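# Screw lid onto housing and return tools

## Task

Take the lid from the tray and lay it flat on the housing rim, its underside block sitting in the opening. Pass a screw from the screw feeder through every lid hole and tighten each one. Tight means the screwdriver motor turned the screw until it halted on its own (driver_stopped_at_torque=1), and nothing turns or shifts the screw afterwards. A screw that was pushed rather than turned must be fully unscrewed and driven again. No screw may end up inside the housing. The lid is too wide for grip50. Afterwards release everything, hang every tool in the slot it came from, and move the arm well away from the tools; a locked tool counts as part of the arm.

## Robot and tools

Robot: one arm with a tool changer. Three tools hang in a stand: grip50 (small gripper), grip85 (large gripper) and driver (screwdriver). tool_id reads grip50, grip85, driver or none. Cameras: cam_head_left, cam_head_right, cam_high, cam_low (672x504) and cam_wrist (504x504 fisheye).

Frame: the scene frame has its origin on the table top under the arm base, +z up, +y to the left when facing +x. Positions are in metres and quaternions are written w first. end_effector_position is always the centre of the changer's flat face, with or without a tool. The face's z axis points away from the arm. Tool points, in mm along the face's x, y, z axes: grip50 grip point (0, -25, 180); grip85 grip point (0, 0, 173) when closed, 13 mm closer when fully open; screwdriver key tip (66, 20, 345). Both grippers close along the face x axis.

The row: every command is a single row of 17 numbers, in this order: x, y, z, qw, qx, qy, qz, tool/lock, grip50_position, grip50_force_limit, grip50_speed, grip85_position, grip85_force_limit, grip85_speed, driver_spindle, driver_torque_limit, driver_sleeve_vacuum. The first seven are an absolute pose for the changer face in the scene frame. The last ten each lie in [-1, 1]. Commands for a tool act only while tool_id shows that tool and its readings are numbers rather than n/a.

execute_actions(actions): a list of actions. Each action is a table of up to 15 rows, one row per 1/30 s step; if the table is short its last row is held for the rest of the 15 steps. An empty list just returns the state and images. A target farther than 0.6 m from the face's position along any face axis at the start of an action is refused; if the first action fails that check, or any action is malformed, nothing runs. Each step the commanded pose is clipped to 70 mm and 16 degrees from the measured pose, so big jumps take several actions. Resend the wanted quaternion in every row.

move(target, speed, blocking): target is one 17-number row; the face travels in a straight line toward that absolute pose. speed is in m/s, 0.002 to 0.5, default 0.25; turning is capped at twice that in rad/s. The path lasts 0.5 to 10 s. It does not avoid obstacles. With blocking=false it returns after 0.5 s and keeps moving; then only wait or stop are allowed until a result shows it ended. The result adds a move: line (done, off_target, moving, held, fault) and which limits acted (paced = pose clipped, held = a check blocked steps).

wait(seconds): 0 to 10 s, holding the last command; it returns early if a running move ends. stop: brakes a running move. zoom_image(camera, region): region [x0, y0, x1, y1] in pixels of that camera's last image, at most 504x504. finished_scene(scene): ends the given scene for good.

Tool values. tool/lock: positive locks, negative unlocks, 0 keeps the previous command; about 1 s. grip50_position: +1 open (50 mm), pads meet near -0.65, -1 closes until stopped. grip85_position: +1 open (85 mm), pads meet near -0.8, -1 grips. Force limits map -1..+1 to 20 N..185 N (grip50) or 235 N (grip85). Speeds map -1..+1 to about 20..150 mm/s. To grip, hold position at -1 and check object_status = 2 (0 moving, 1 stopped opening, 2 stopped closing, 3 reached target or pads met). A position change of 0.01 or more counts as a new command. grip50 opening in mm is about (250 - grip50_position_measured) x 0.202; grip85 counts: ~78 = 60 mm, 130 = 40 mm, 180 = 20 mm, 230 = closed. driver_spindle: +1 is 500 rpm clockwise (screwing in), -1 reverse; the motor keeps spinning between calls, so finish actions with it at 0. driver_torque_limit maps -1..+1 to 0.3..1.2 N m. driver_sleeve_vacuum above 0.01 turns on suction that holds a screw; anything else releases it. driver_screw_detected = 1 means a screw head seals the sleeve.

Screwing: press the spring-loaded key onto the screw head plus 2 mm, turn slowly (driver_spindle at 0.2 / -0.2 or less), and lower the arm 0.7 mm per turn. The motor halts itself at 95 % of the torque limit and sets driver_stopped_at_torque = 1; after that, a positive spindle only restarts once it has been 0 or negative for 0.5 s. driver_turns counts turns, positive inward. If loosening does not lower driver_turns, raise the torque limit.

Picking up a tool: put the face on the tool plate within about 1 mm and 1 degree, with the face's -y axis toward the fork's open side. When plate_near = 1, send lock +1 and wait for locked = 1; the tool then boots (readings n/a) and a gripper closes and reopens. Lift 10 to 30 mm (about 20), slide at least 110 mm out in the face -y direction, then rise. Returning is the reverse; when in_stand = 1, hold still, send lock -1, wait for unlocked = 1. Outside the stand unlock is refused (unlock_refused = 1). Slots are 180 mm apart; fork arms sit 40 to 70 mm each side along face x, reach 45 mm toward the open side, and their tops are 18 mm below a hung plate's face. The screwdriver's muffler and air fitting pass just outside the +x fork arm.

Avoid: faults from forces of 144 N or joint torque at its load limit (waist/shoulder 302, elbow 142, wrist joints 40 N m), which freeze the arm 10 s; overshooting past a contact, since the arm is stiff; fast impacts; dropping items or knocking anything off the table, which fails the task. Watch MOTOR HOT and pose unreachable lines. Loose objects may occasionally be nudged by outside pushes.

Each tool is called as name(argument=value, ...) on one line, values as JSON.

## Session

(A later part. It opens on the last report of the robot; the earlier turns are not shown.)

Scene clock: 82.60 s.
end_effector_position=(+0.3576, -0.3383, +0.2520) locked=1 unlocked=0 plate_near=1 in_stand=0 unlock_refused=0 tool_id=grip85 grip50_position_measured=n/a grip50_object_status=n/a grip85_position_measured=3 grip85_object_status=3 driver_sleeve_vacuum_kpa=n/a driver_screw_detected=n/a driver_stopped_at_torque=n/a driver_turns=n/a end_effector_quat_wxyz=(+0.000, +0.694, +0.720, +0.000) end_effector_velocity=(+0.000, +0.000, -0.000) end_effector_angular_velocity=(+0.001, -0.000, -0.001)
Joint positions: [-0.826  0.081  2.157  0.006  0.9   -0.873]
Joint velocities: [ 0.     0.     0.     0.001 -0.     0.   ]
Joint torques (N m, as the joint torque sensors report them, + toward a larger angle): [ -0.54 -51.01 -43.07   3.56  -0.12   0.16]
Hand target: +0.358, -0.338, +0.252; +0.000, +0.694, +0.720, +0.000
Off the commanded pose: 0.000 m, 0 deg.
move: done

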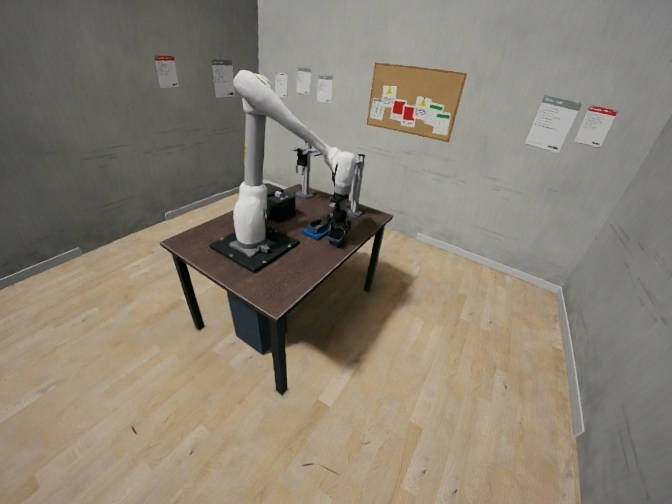

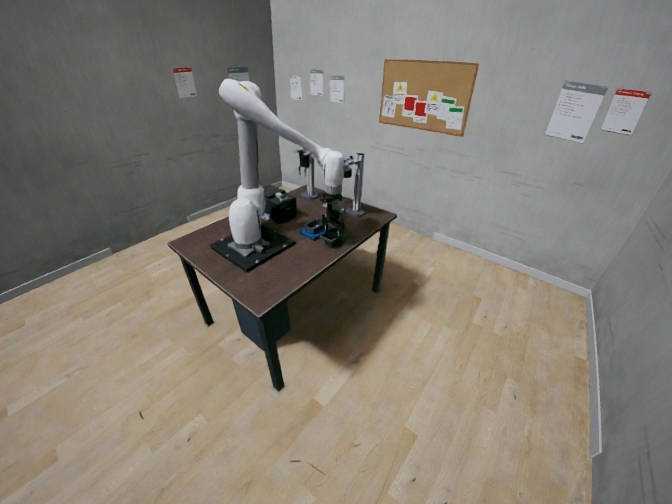

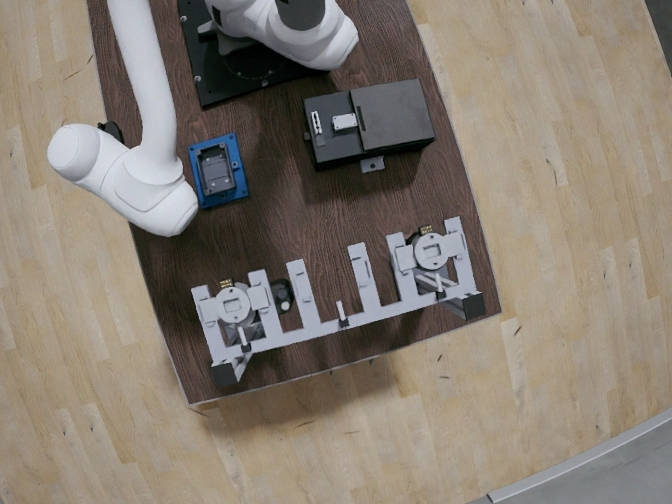

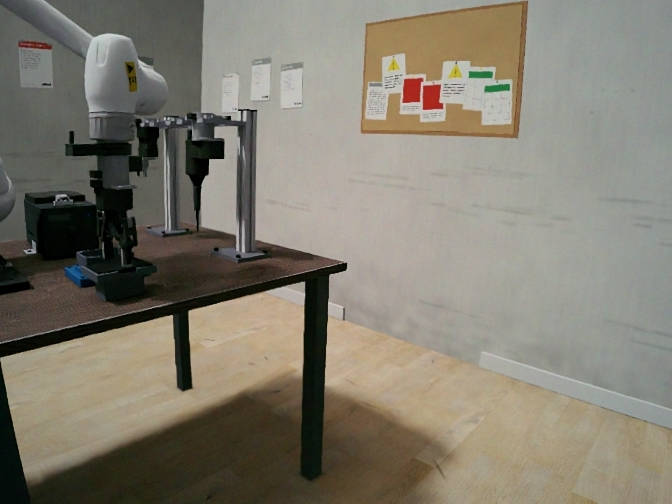

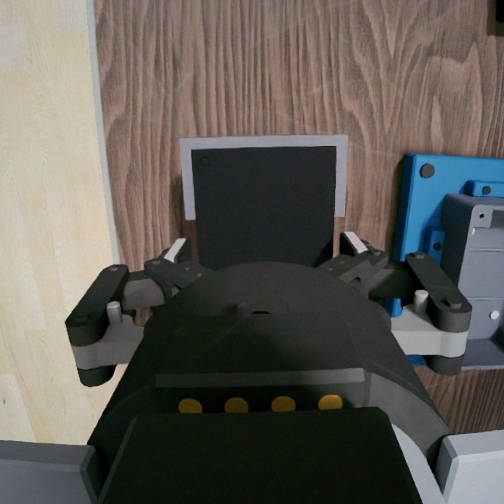

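move(target=[0.3576, -0.3383, 0.2415, 0, 0.7015, 0.7127, 0, 0, 1, 0, 0, 1, 0, 0, 0, 0, 0], speed=0.03)

zoom_image(camera="cam_low", region=[95, 240, 155, 285])

zoom_image(camera="cam_wrist", region=[160, 120, 370, 280])

Scene clock: 83.73 s.
end_effector_position=(+0.3576, -0.3383, +0.2415) locked=1 unlocked=0 plate_near=1 in_stand=0 unlock_refused=0 tool_id=grip85 grip50_position_measured=n/a grip50_object_status=n/a grip85_position_measured=3 grip85_object_status=3 driver_sleeve_vacuum_kpa=n/a driver_screw_detected=n/a driver_stopped_at_torque=n/a driver_turns=n/a end_effector_quat_wxyz=(+0.000, +0.701, +0.713, +0.000) end_effector_velocity=(-0.000, -0.000, -0.000) end_effector_angular_velocity=(-0.001, -0.001, -0.002)
Joint positions: [-0.826  0.094  2.167  0.006  0.877 -0.852]
Joint velocities: [-0.001  0.     0.     0.    -0.001  0.001]
Joint torques (N m, as the joint torque sensors report them, + toward a larger angle): [ -1.77 -51.33 -41.65   3.29  -0.13  -0.02]
Hand target: +0.358, -0.338, +0.241; +0.000, +0.701, +0.713, +0.000
Off the commanded pose: 0.000 m, 0 deg.
move: done

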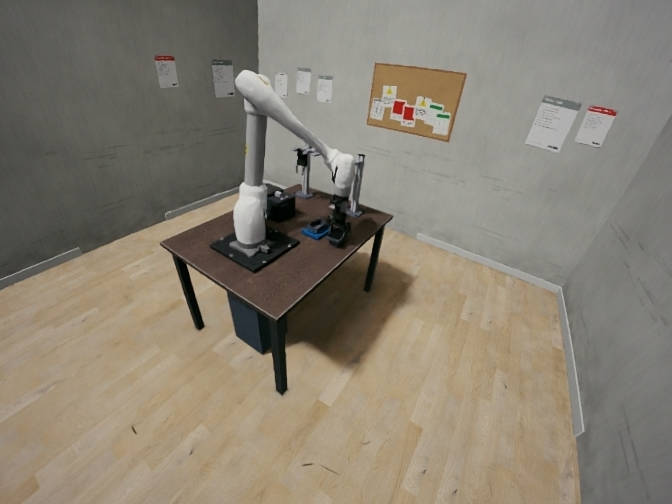

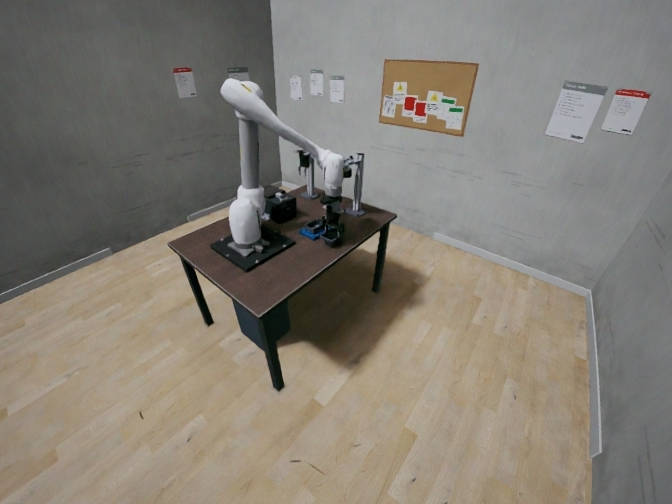

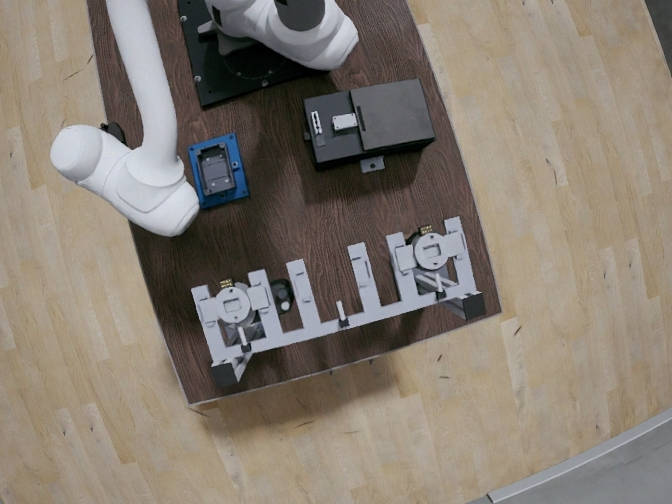

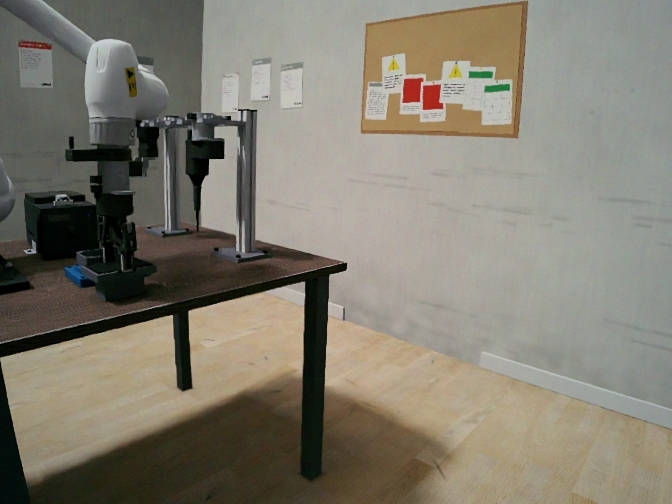

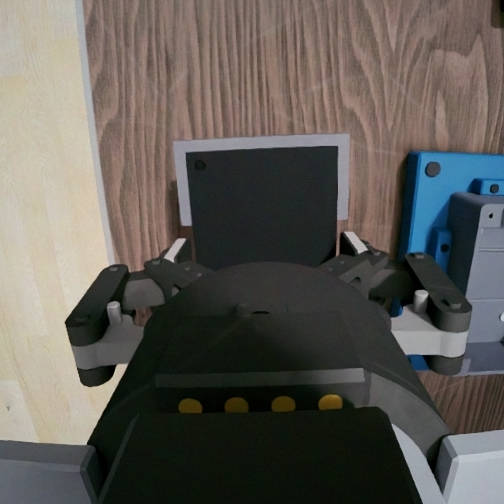

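Region (95, 240, 155, 285) of cam_low's 672x504 image, scaled by 8.400, with more detail than that image has; it fills the top 378 rows of this view, and the rest is white.

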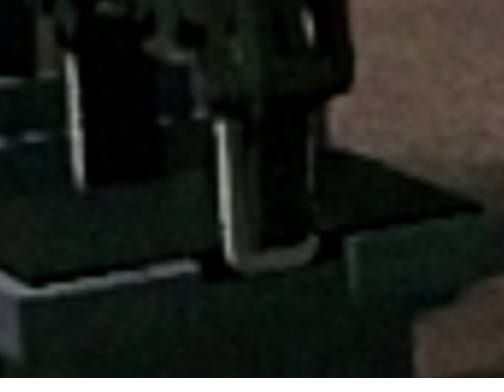

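Region (160, 120, 370, 280) of cam_wrist's 504x504 image, scaled by 2.400, with more detail than that image has; it fills the top 384 rows of this view, and the rest is white.

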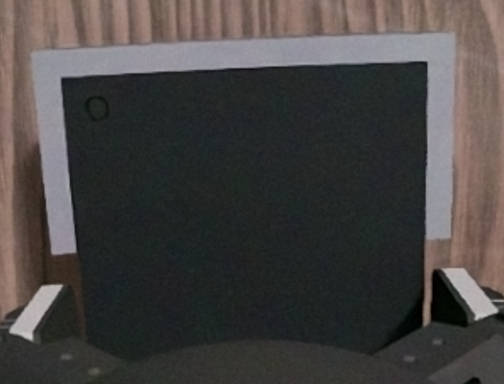

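execute_actions(actions=[[[0.3576,-0.3381,0.2400,0,0.7015,0.7127,0,0,1,0,0,1,-0.4,-1,0,0,0]],[[0.3576,-0.3381,0.2400,0,0.7015,0.7127,0,0,1,0,0,-1,-0.4,-1,0,0,0]],[[0.3576,-0.3381,0.2400,0,0.7015,0.7127,0,0,1,0,0,-1,-0.4,-1,0,0,0]]])

zoom_image(camera="cam_low", region=[95, 240, 155, 285])

Scene clock: 85.47 s.
end_effector_position=(+0.3576, -0.3381, +0.2400) locked=1 unlocked=0 plate_near=1 in_stand=0 unlock_refused=0 tool_id=grip85 grip50_position_measured=n/a grip50_object_status=n/a grip85_position_measured=23 grip85_object_status=2 driver_sleeve_vacuum_kpa=n/a driver_screw_detected=n/a driver_stopped_at_torque=n/a driver_turns=n/a end_effector_quat_wxyz=(-0.000, +0.701, +0.713, +0.000) end_effector_velocity=(+0.000, -0.000, +0.000) end_effector_angular_velocity=(-0.001, -0.002, -0.001)
Joint positions: [-0.826  0.095  2.168  0.006  0.874 -0.852]
Joint velocities: [-0.    -0.    -0.     0.    -0.002  0.001]
Joint torques (N m, as the joint torque sensors report them, + toward a larger angle): [  2.95 -19.16 -16.88   5.34  -2.63  -0.12]
Hand target: +0.358, -0.338, +0.240; -0.000, +0.701, +0.713, -0.000
Off the commanded pose: 0.000 m, 0 deg.
Step readings (end_effector_position; steps 1 to 15: 1st action; 16 to 30: 2nd action; 31 to 45: 3rd action):
0: (+0.3576, -0.3383, +0.2415)
1: (+0.3576, -0.3383, +0.2414)
2: (+0.3576, -0.3382, +0.2408)
4: (+0.3576, -0.3381, +0.2401)
8: (+0.3576, -0.3381, +0.2400)
15: (+0.3576, -0.3381, +0.2400)
16: (+0.3576, -0.3381, +0.2400)
17: (+0.3576, -0.3381, +0.2400)
19: (+0.3576, -0.3381, +0.2400)
23: (+0.3576, -0.3381, +0.2400)
30: (+0.3576, -0.3381, +0.2400)
31: (+0.3576, -0.3381, +0.2400)
32: (+0.3576, -0.3381, +0.2400)
34: (+0.3576, -0.3381, +0.2400)
38: (+0.3576, -0.3381, +0.2400)
45: end_effector_position above

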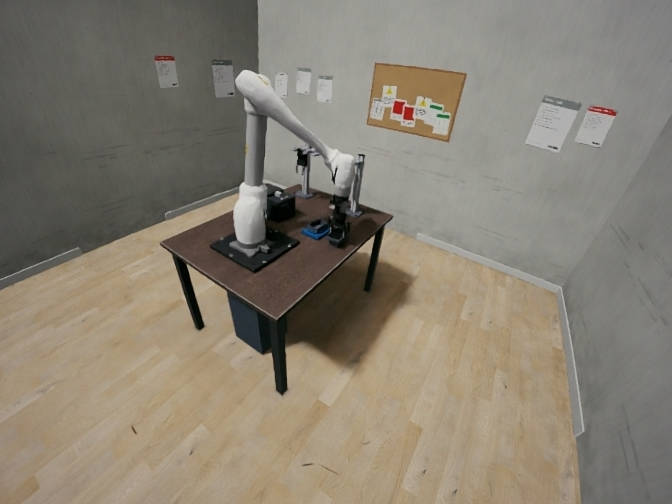

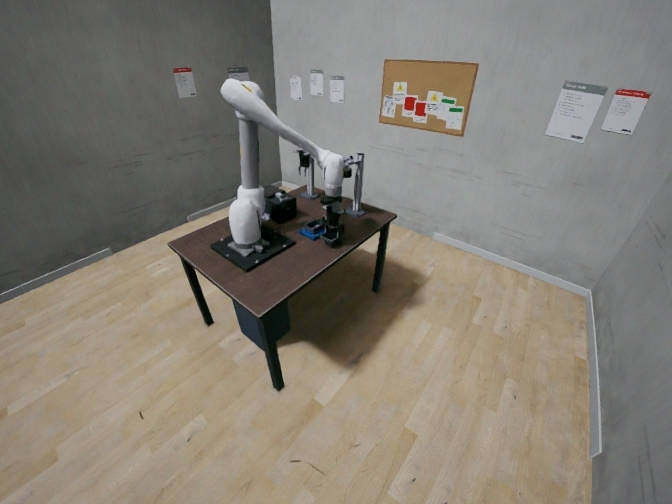

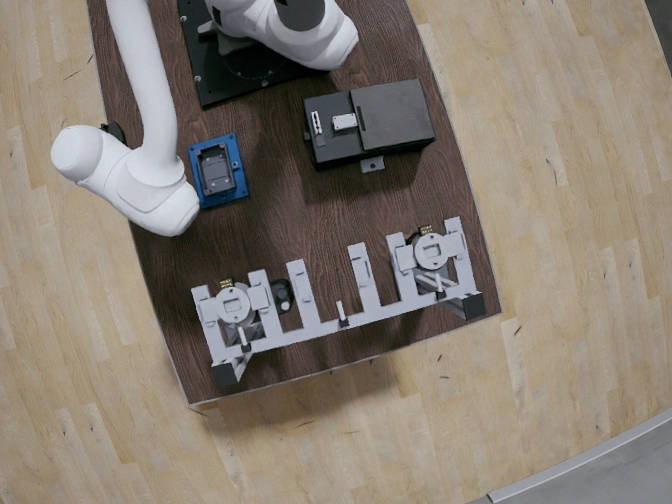

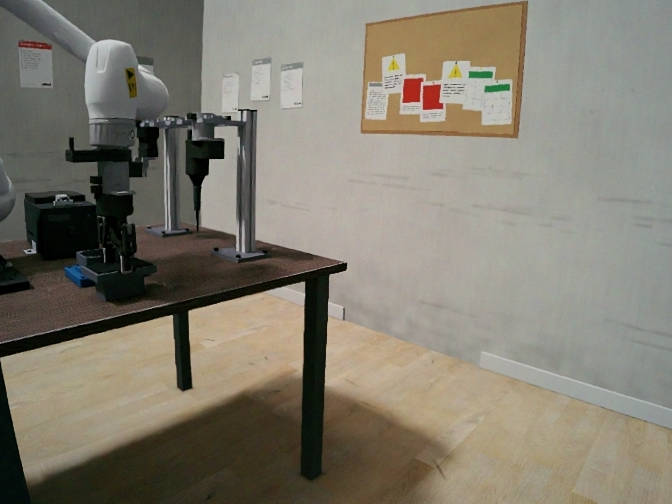

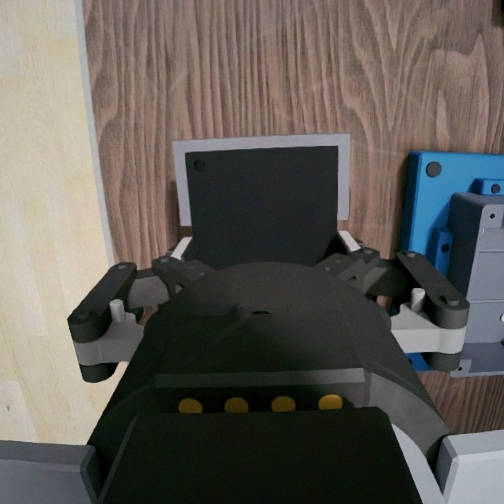

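Region (95, 240, 155, 285) of cam_low's 672x504 image, scaled by 8.400, with more detail than that image has; it fills the top 378 rows of this view, and the rest is white.

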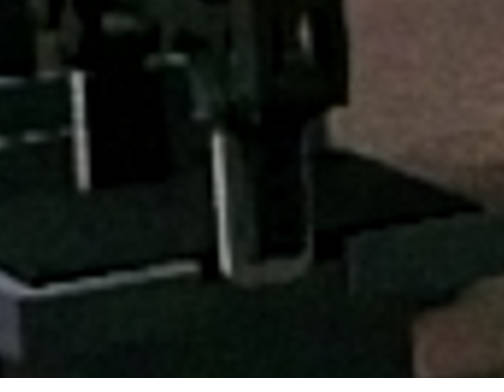

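Gripped (pressing down ~65 N due to finger arc). Lift.

move(target=[0.3576,-0.3381,0.275,0,0.7015,0.7127,0,0,1,0,0,-1,-0.4,-1,0,0,0], speed=0.04)

zoom_image(camera="cam_low", region=[65, 220, 165, 295])

zoom_image(camera="cam_wrist", region=[160, 120, 370, 280])

Scene clock: 86.73 s.
end_effector_position=(+0.3575, -0.3380, +0.2750) locked=1 unlocked=0 plate_near=1 in_stand=0 unlock_refused=0 tool_id=grip85 grip50_position_measured=n/a grip50_object_status=n/a grip85_position_measured=24 grip85_object_status=2 driver_sleeve_vacuum_kpa=n/a driver_screw_detected=n/a driver_stopped_at_torque=n/a driver_turns=n/a end_effector_quat_wxyz=(-0.000, +0.701, +0.713, -0.000) end_effector_velocity=(-0.000, -0.000, +0.000) end_effector_angular_velocity=(-0.000, +0.002, +0.001)
Joint positions: [-0.826  0.054  2.135  0.006  0.948 -0.851]
Joint velocities: [ 0.    -0.    -0.    -0.002  0.002  0.   ]
Joint torques (N m, as the joint torque sensors report them, + toward a larger angle): [ -1.45 -49.72 -45.22   3.58  -0.29   0.05]
Hand target: +0.358, -0.338, +0.275; -0.000, +0.701, +0.713, -0.000
Off the commanded pose: 0.000 m, 0 deg.
move: done

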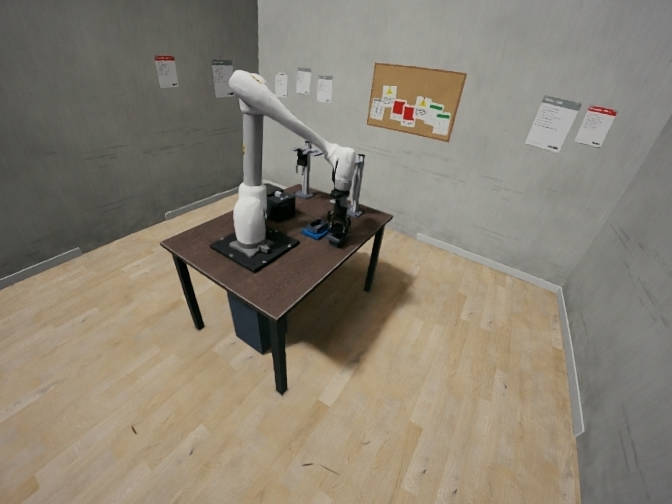

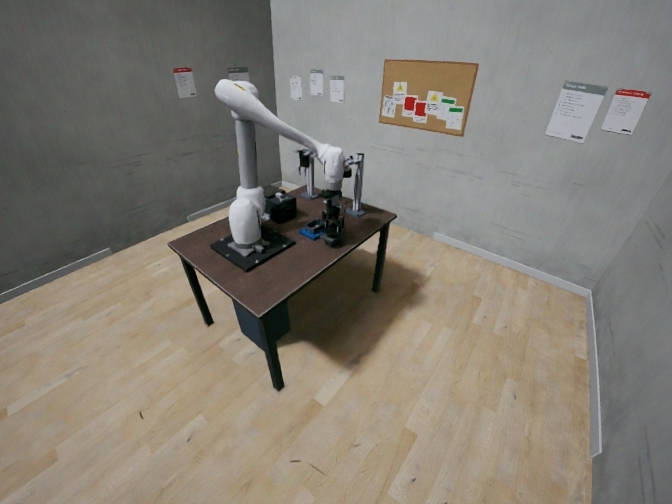

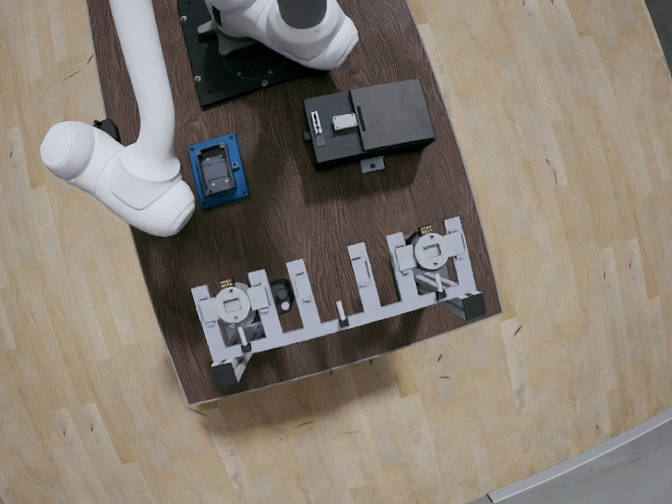

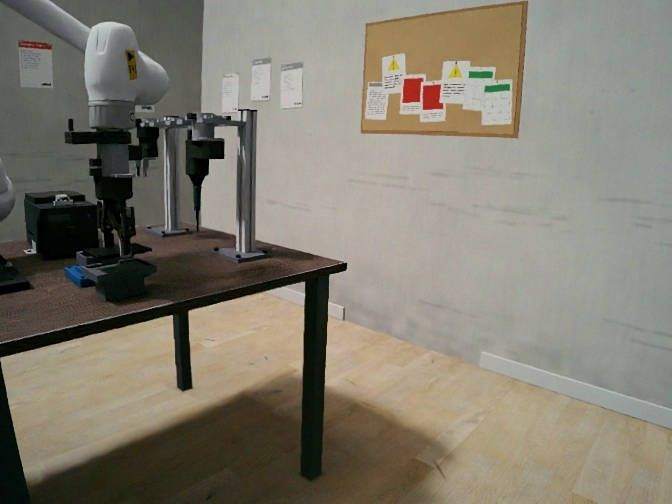

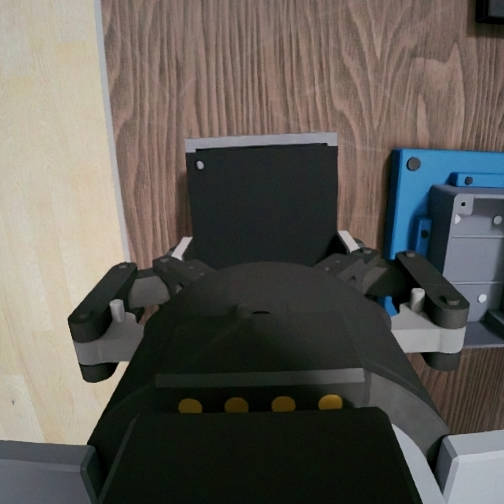

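Region (65, 220, 165, 295) of cam_low's 672x504 image, scaled by 5.040, with more detail than that image has; it fills the top 378 rows of this view, and the rest is white.

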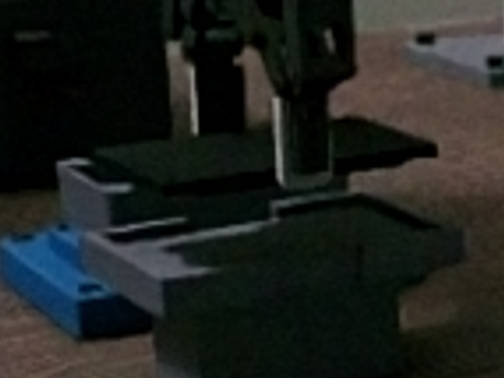

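Region (160, 120, 370, 280) of cam_wrist's 504x504 image, scaled by 2.400, with more detail than that image has; it fills the top 384 rows of this view, and the rest is white.

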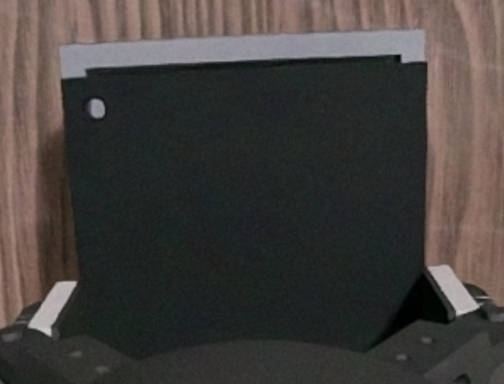

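zoom_image(camera="cam_low", region=[90, 235, 160, 270])

zoom_image(camera="cam_head_right", region=[295, 205, 355, 250])

Region (90, 235, 160, 270) of cam_low's 672x504 image, scaled by 7.200, with more detail than that image has.

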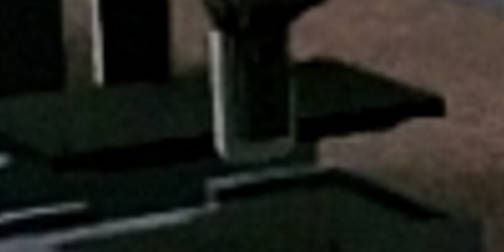

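Region (295, 205, 355, 250) of cam_head_right's 672x504 image, scaled by 8.400, with more detail than that image has; it fills the top 378 rows of this view, and the rest is white.

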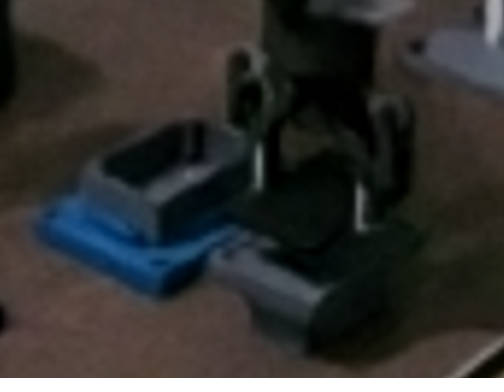

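move(target=[0.3576,-0.3381,0.2406,0,0.7015,0.7127,0,0,1,0,0,-1,-0.4,-1,0,0,0], speed=0.03)

execute_actions(actions=[[[0.3576,-0.3381,0.2406,0,0.7015,0.7127,0,0,1,0,0,1,-0.5,-1,0,0,0]],[[0.3576,-0.3381,0.2425,0,0.7015,0.7127,0,0,1,0,0,1,-0.5,-1,0,0,0],[0.3576,-0.3381,0.2425,0,0.7015,0.7127,0,0,1,0,0,1,-0.5,-1,0,0,0],[0.3576,-0.3381,0.2425,0,0.7015,0.7127,0,0,1,0,0,1,-0.5,-1,0,0,0],[0.3576,-0.3381,0.2425,0,0.7015,0.7127,0,0,1,0,0,1,-0.5,-1,0,0,0],[0.3576,-0.3381,0.2425,0,0.7015,0.7127,0,0,1,0,0,1,-0.5,-1,0,0,0],[0.3576,-0.3381,0.2425,0,0.7015,0.7127,0,0,1,0,0,-1,-0.5,-1,0,0,0]],[[0.3576,-0.3381,0.2425,0,0.7015,0.7127,0,0,1,0,0,-1,-0.5,-1,0,0,0]]])

Scene clock: 88.77 s.
end_effector_position=(+0.3577, -0.3382, +0.2408) locked=1 unlocked=0 plate_near=1 in_stand=0 unlock_refused=0 tool_id=grip85 grip50_position_measured=n/a grip50_object_status=n/a grip85_position_measured=24 grip85_object_status=2 driver_sleeve_vacuum_kpa=n/a driver_screw_detected=n/a driver_stopped_at_torque=n/a driver_turns=n/a end_effector_quat_wxyz=(+0.000, +0.701, +0.713, -0.000) end_effector_velocity=(+0.000, -0.000, -0.000) end_effector_angular_velocity=(-0.001, -0.002, -0.002)
Joint positions: [-0.826  0.094  2.168  0.006  0.875 -0.852]
Joint velocities: [-0.     0.     0.001  0.001 -0.003  0.001]
Joint torques (N m, as the joint torque sensors report them, + toward a larger angle): [ -1.2  -35.01 -34.94   3.74  -4.11   0.05]
Hand target: +0.358, -0.338, +0.241; +0.000, +0.701, +0.713, +0.000
Off the commanded pose: 0.000 m, 0 deg.
move: done

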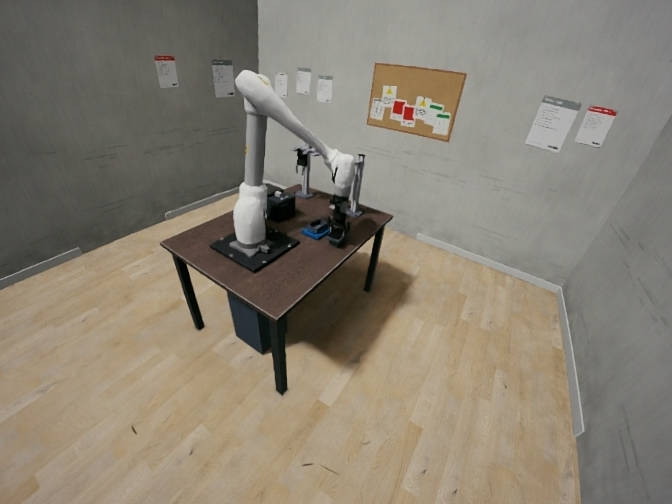

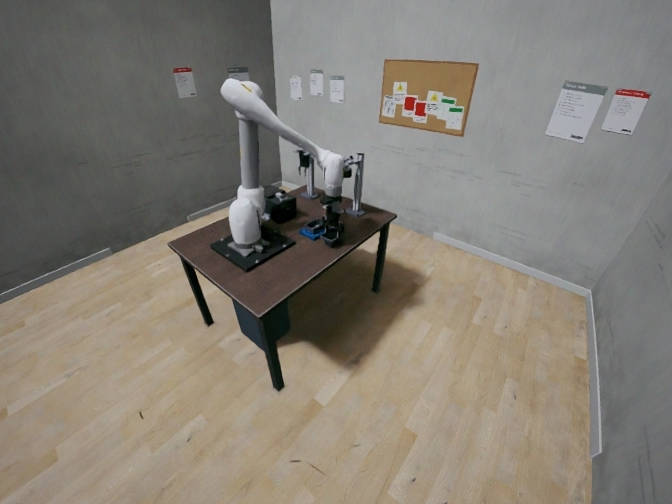

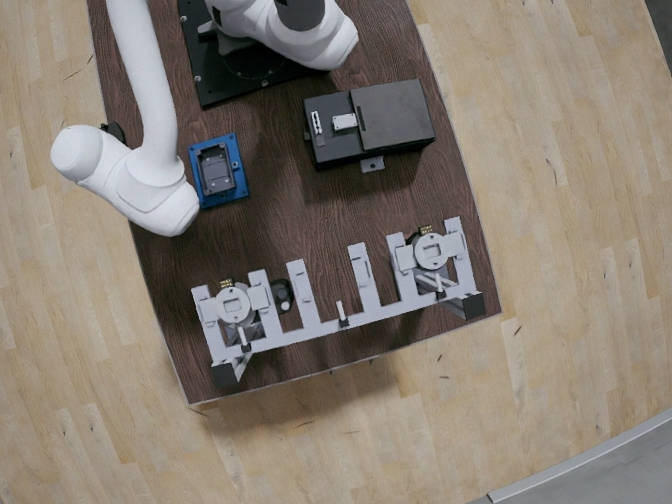

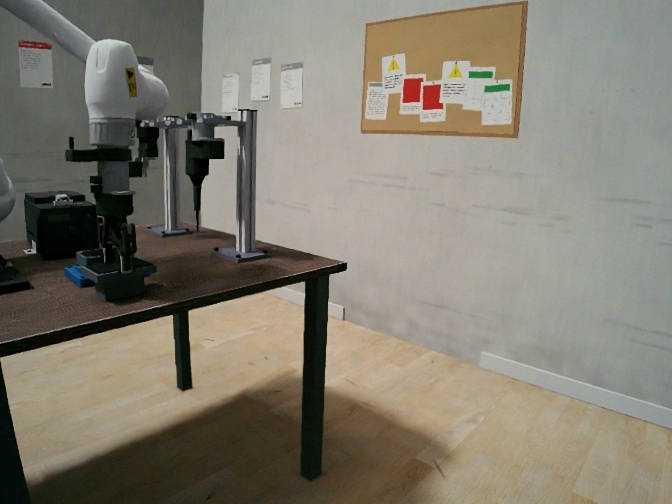

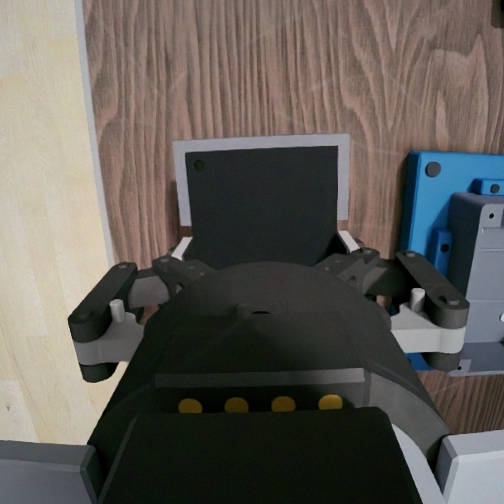

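Scene clock: 90.27 s.
end_effector_position=(+0.3576, -0.3381, +0.2426) locked=1 unlocked=0 plate_near=1 in_stand=0 unlock_refused=0 tool_id=grip85 grip50_position_measured=n/a grip50_object_status=n/a grip85_position_measured=24 grip85_object_status=2 driver_sleeve_vacuum_kpa=n/a driver_screw_detected=n/a driver_stopped_at_torque=n/a driver_turns=n/a end_effector_quat_wxyz=(+0.000, +0.701, +0.713, -0.000) end_effector_velocity=(+0.000, -0.000, +0.000) end_effector_angular_velocity=(-0.002, -0.001, +0.002)
Joint positions: [-0.826  0.092  2.166  0.006  0.879 -0.852]
Joint velocities: [ 0.    -0.    -0.    -0.001 -0.002 -0.001]
Joint torques (N m, as the joint torque sensors report them, + toward a larger angle): [ -1.01 -33.87 -36.34   3.46  -5.24   0.07]
Hand target: +0.358, -0.338, +0.243; -0.000, +0.701, +0.713, -0.000
Off the commanded pose: 0.000 m, 0 deg.
Step readings (end_effector_position; steps 1 to 15: 1st action; 16 to 30: 2nd action; 31 to 45: 3rd action):
0: (+0.3577, -0.3382, +0.2408)
1: (+0.3577, -0.3382, +0.2408)
2: (+0.3576, -0.3381, +0.2407)
4: (+0.3576, -0.3380, +0.2405)
8: (+0.3576, -0.3381, +0.2405)
15: (+0.3576, -0.3380, +0.2405)
16: (+0.3575, -0.3380, +0.2405)
17: (+0.3573, -0.3378, +0.2408)
19: (+0.3574, -0.3379, +0.2417)
23: (+0.3575, -0.3380, +0.2422)
30: (+0.3576, -0.3381, +0.2424)
31: (+0.3576, -0.3381, +0.2424)
32: (+0.3576, -0.3381, +0.2424)
34: (+0.3576, -0.3381, +0.2426)
38: (+0.3576, -0.3381, +0.2426)
45: end_effector_position above

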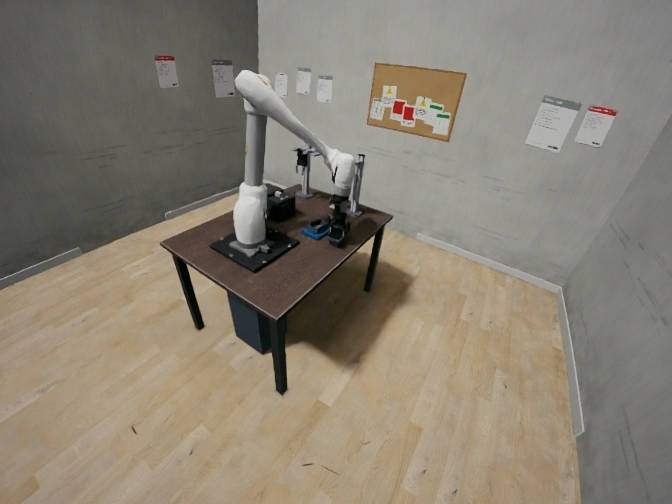

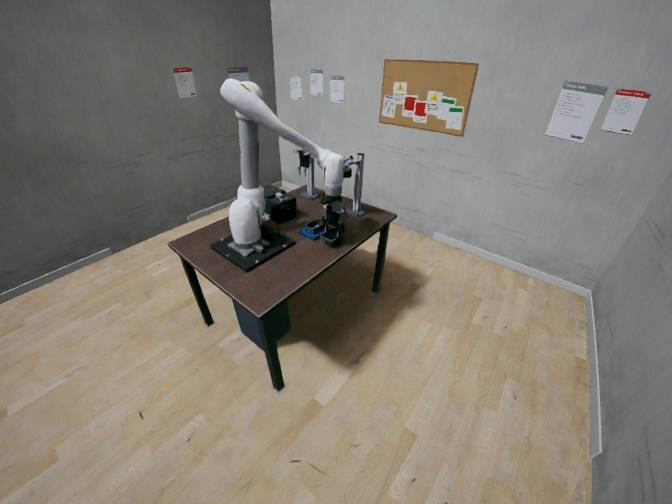

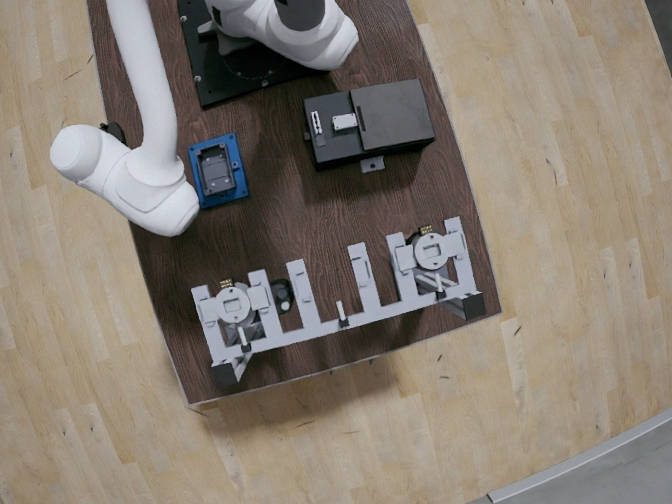

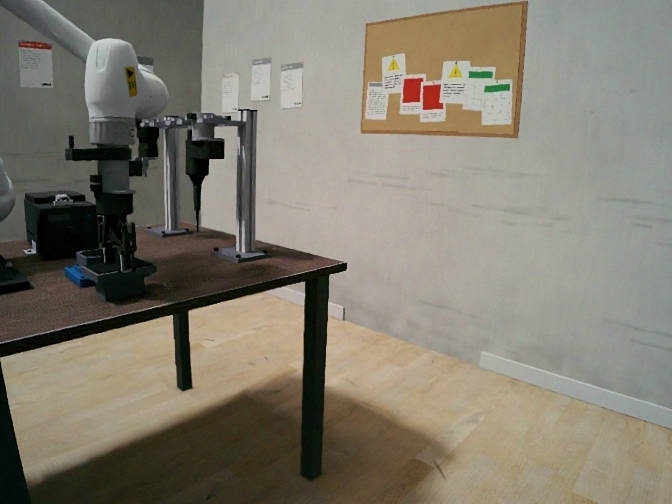

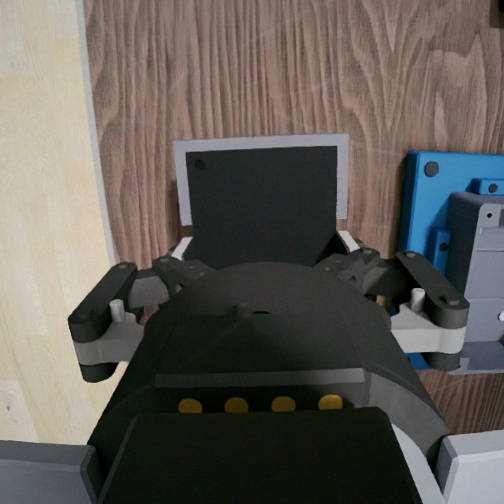

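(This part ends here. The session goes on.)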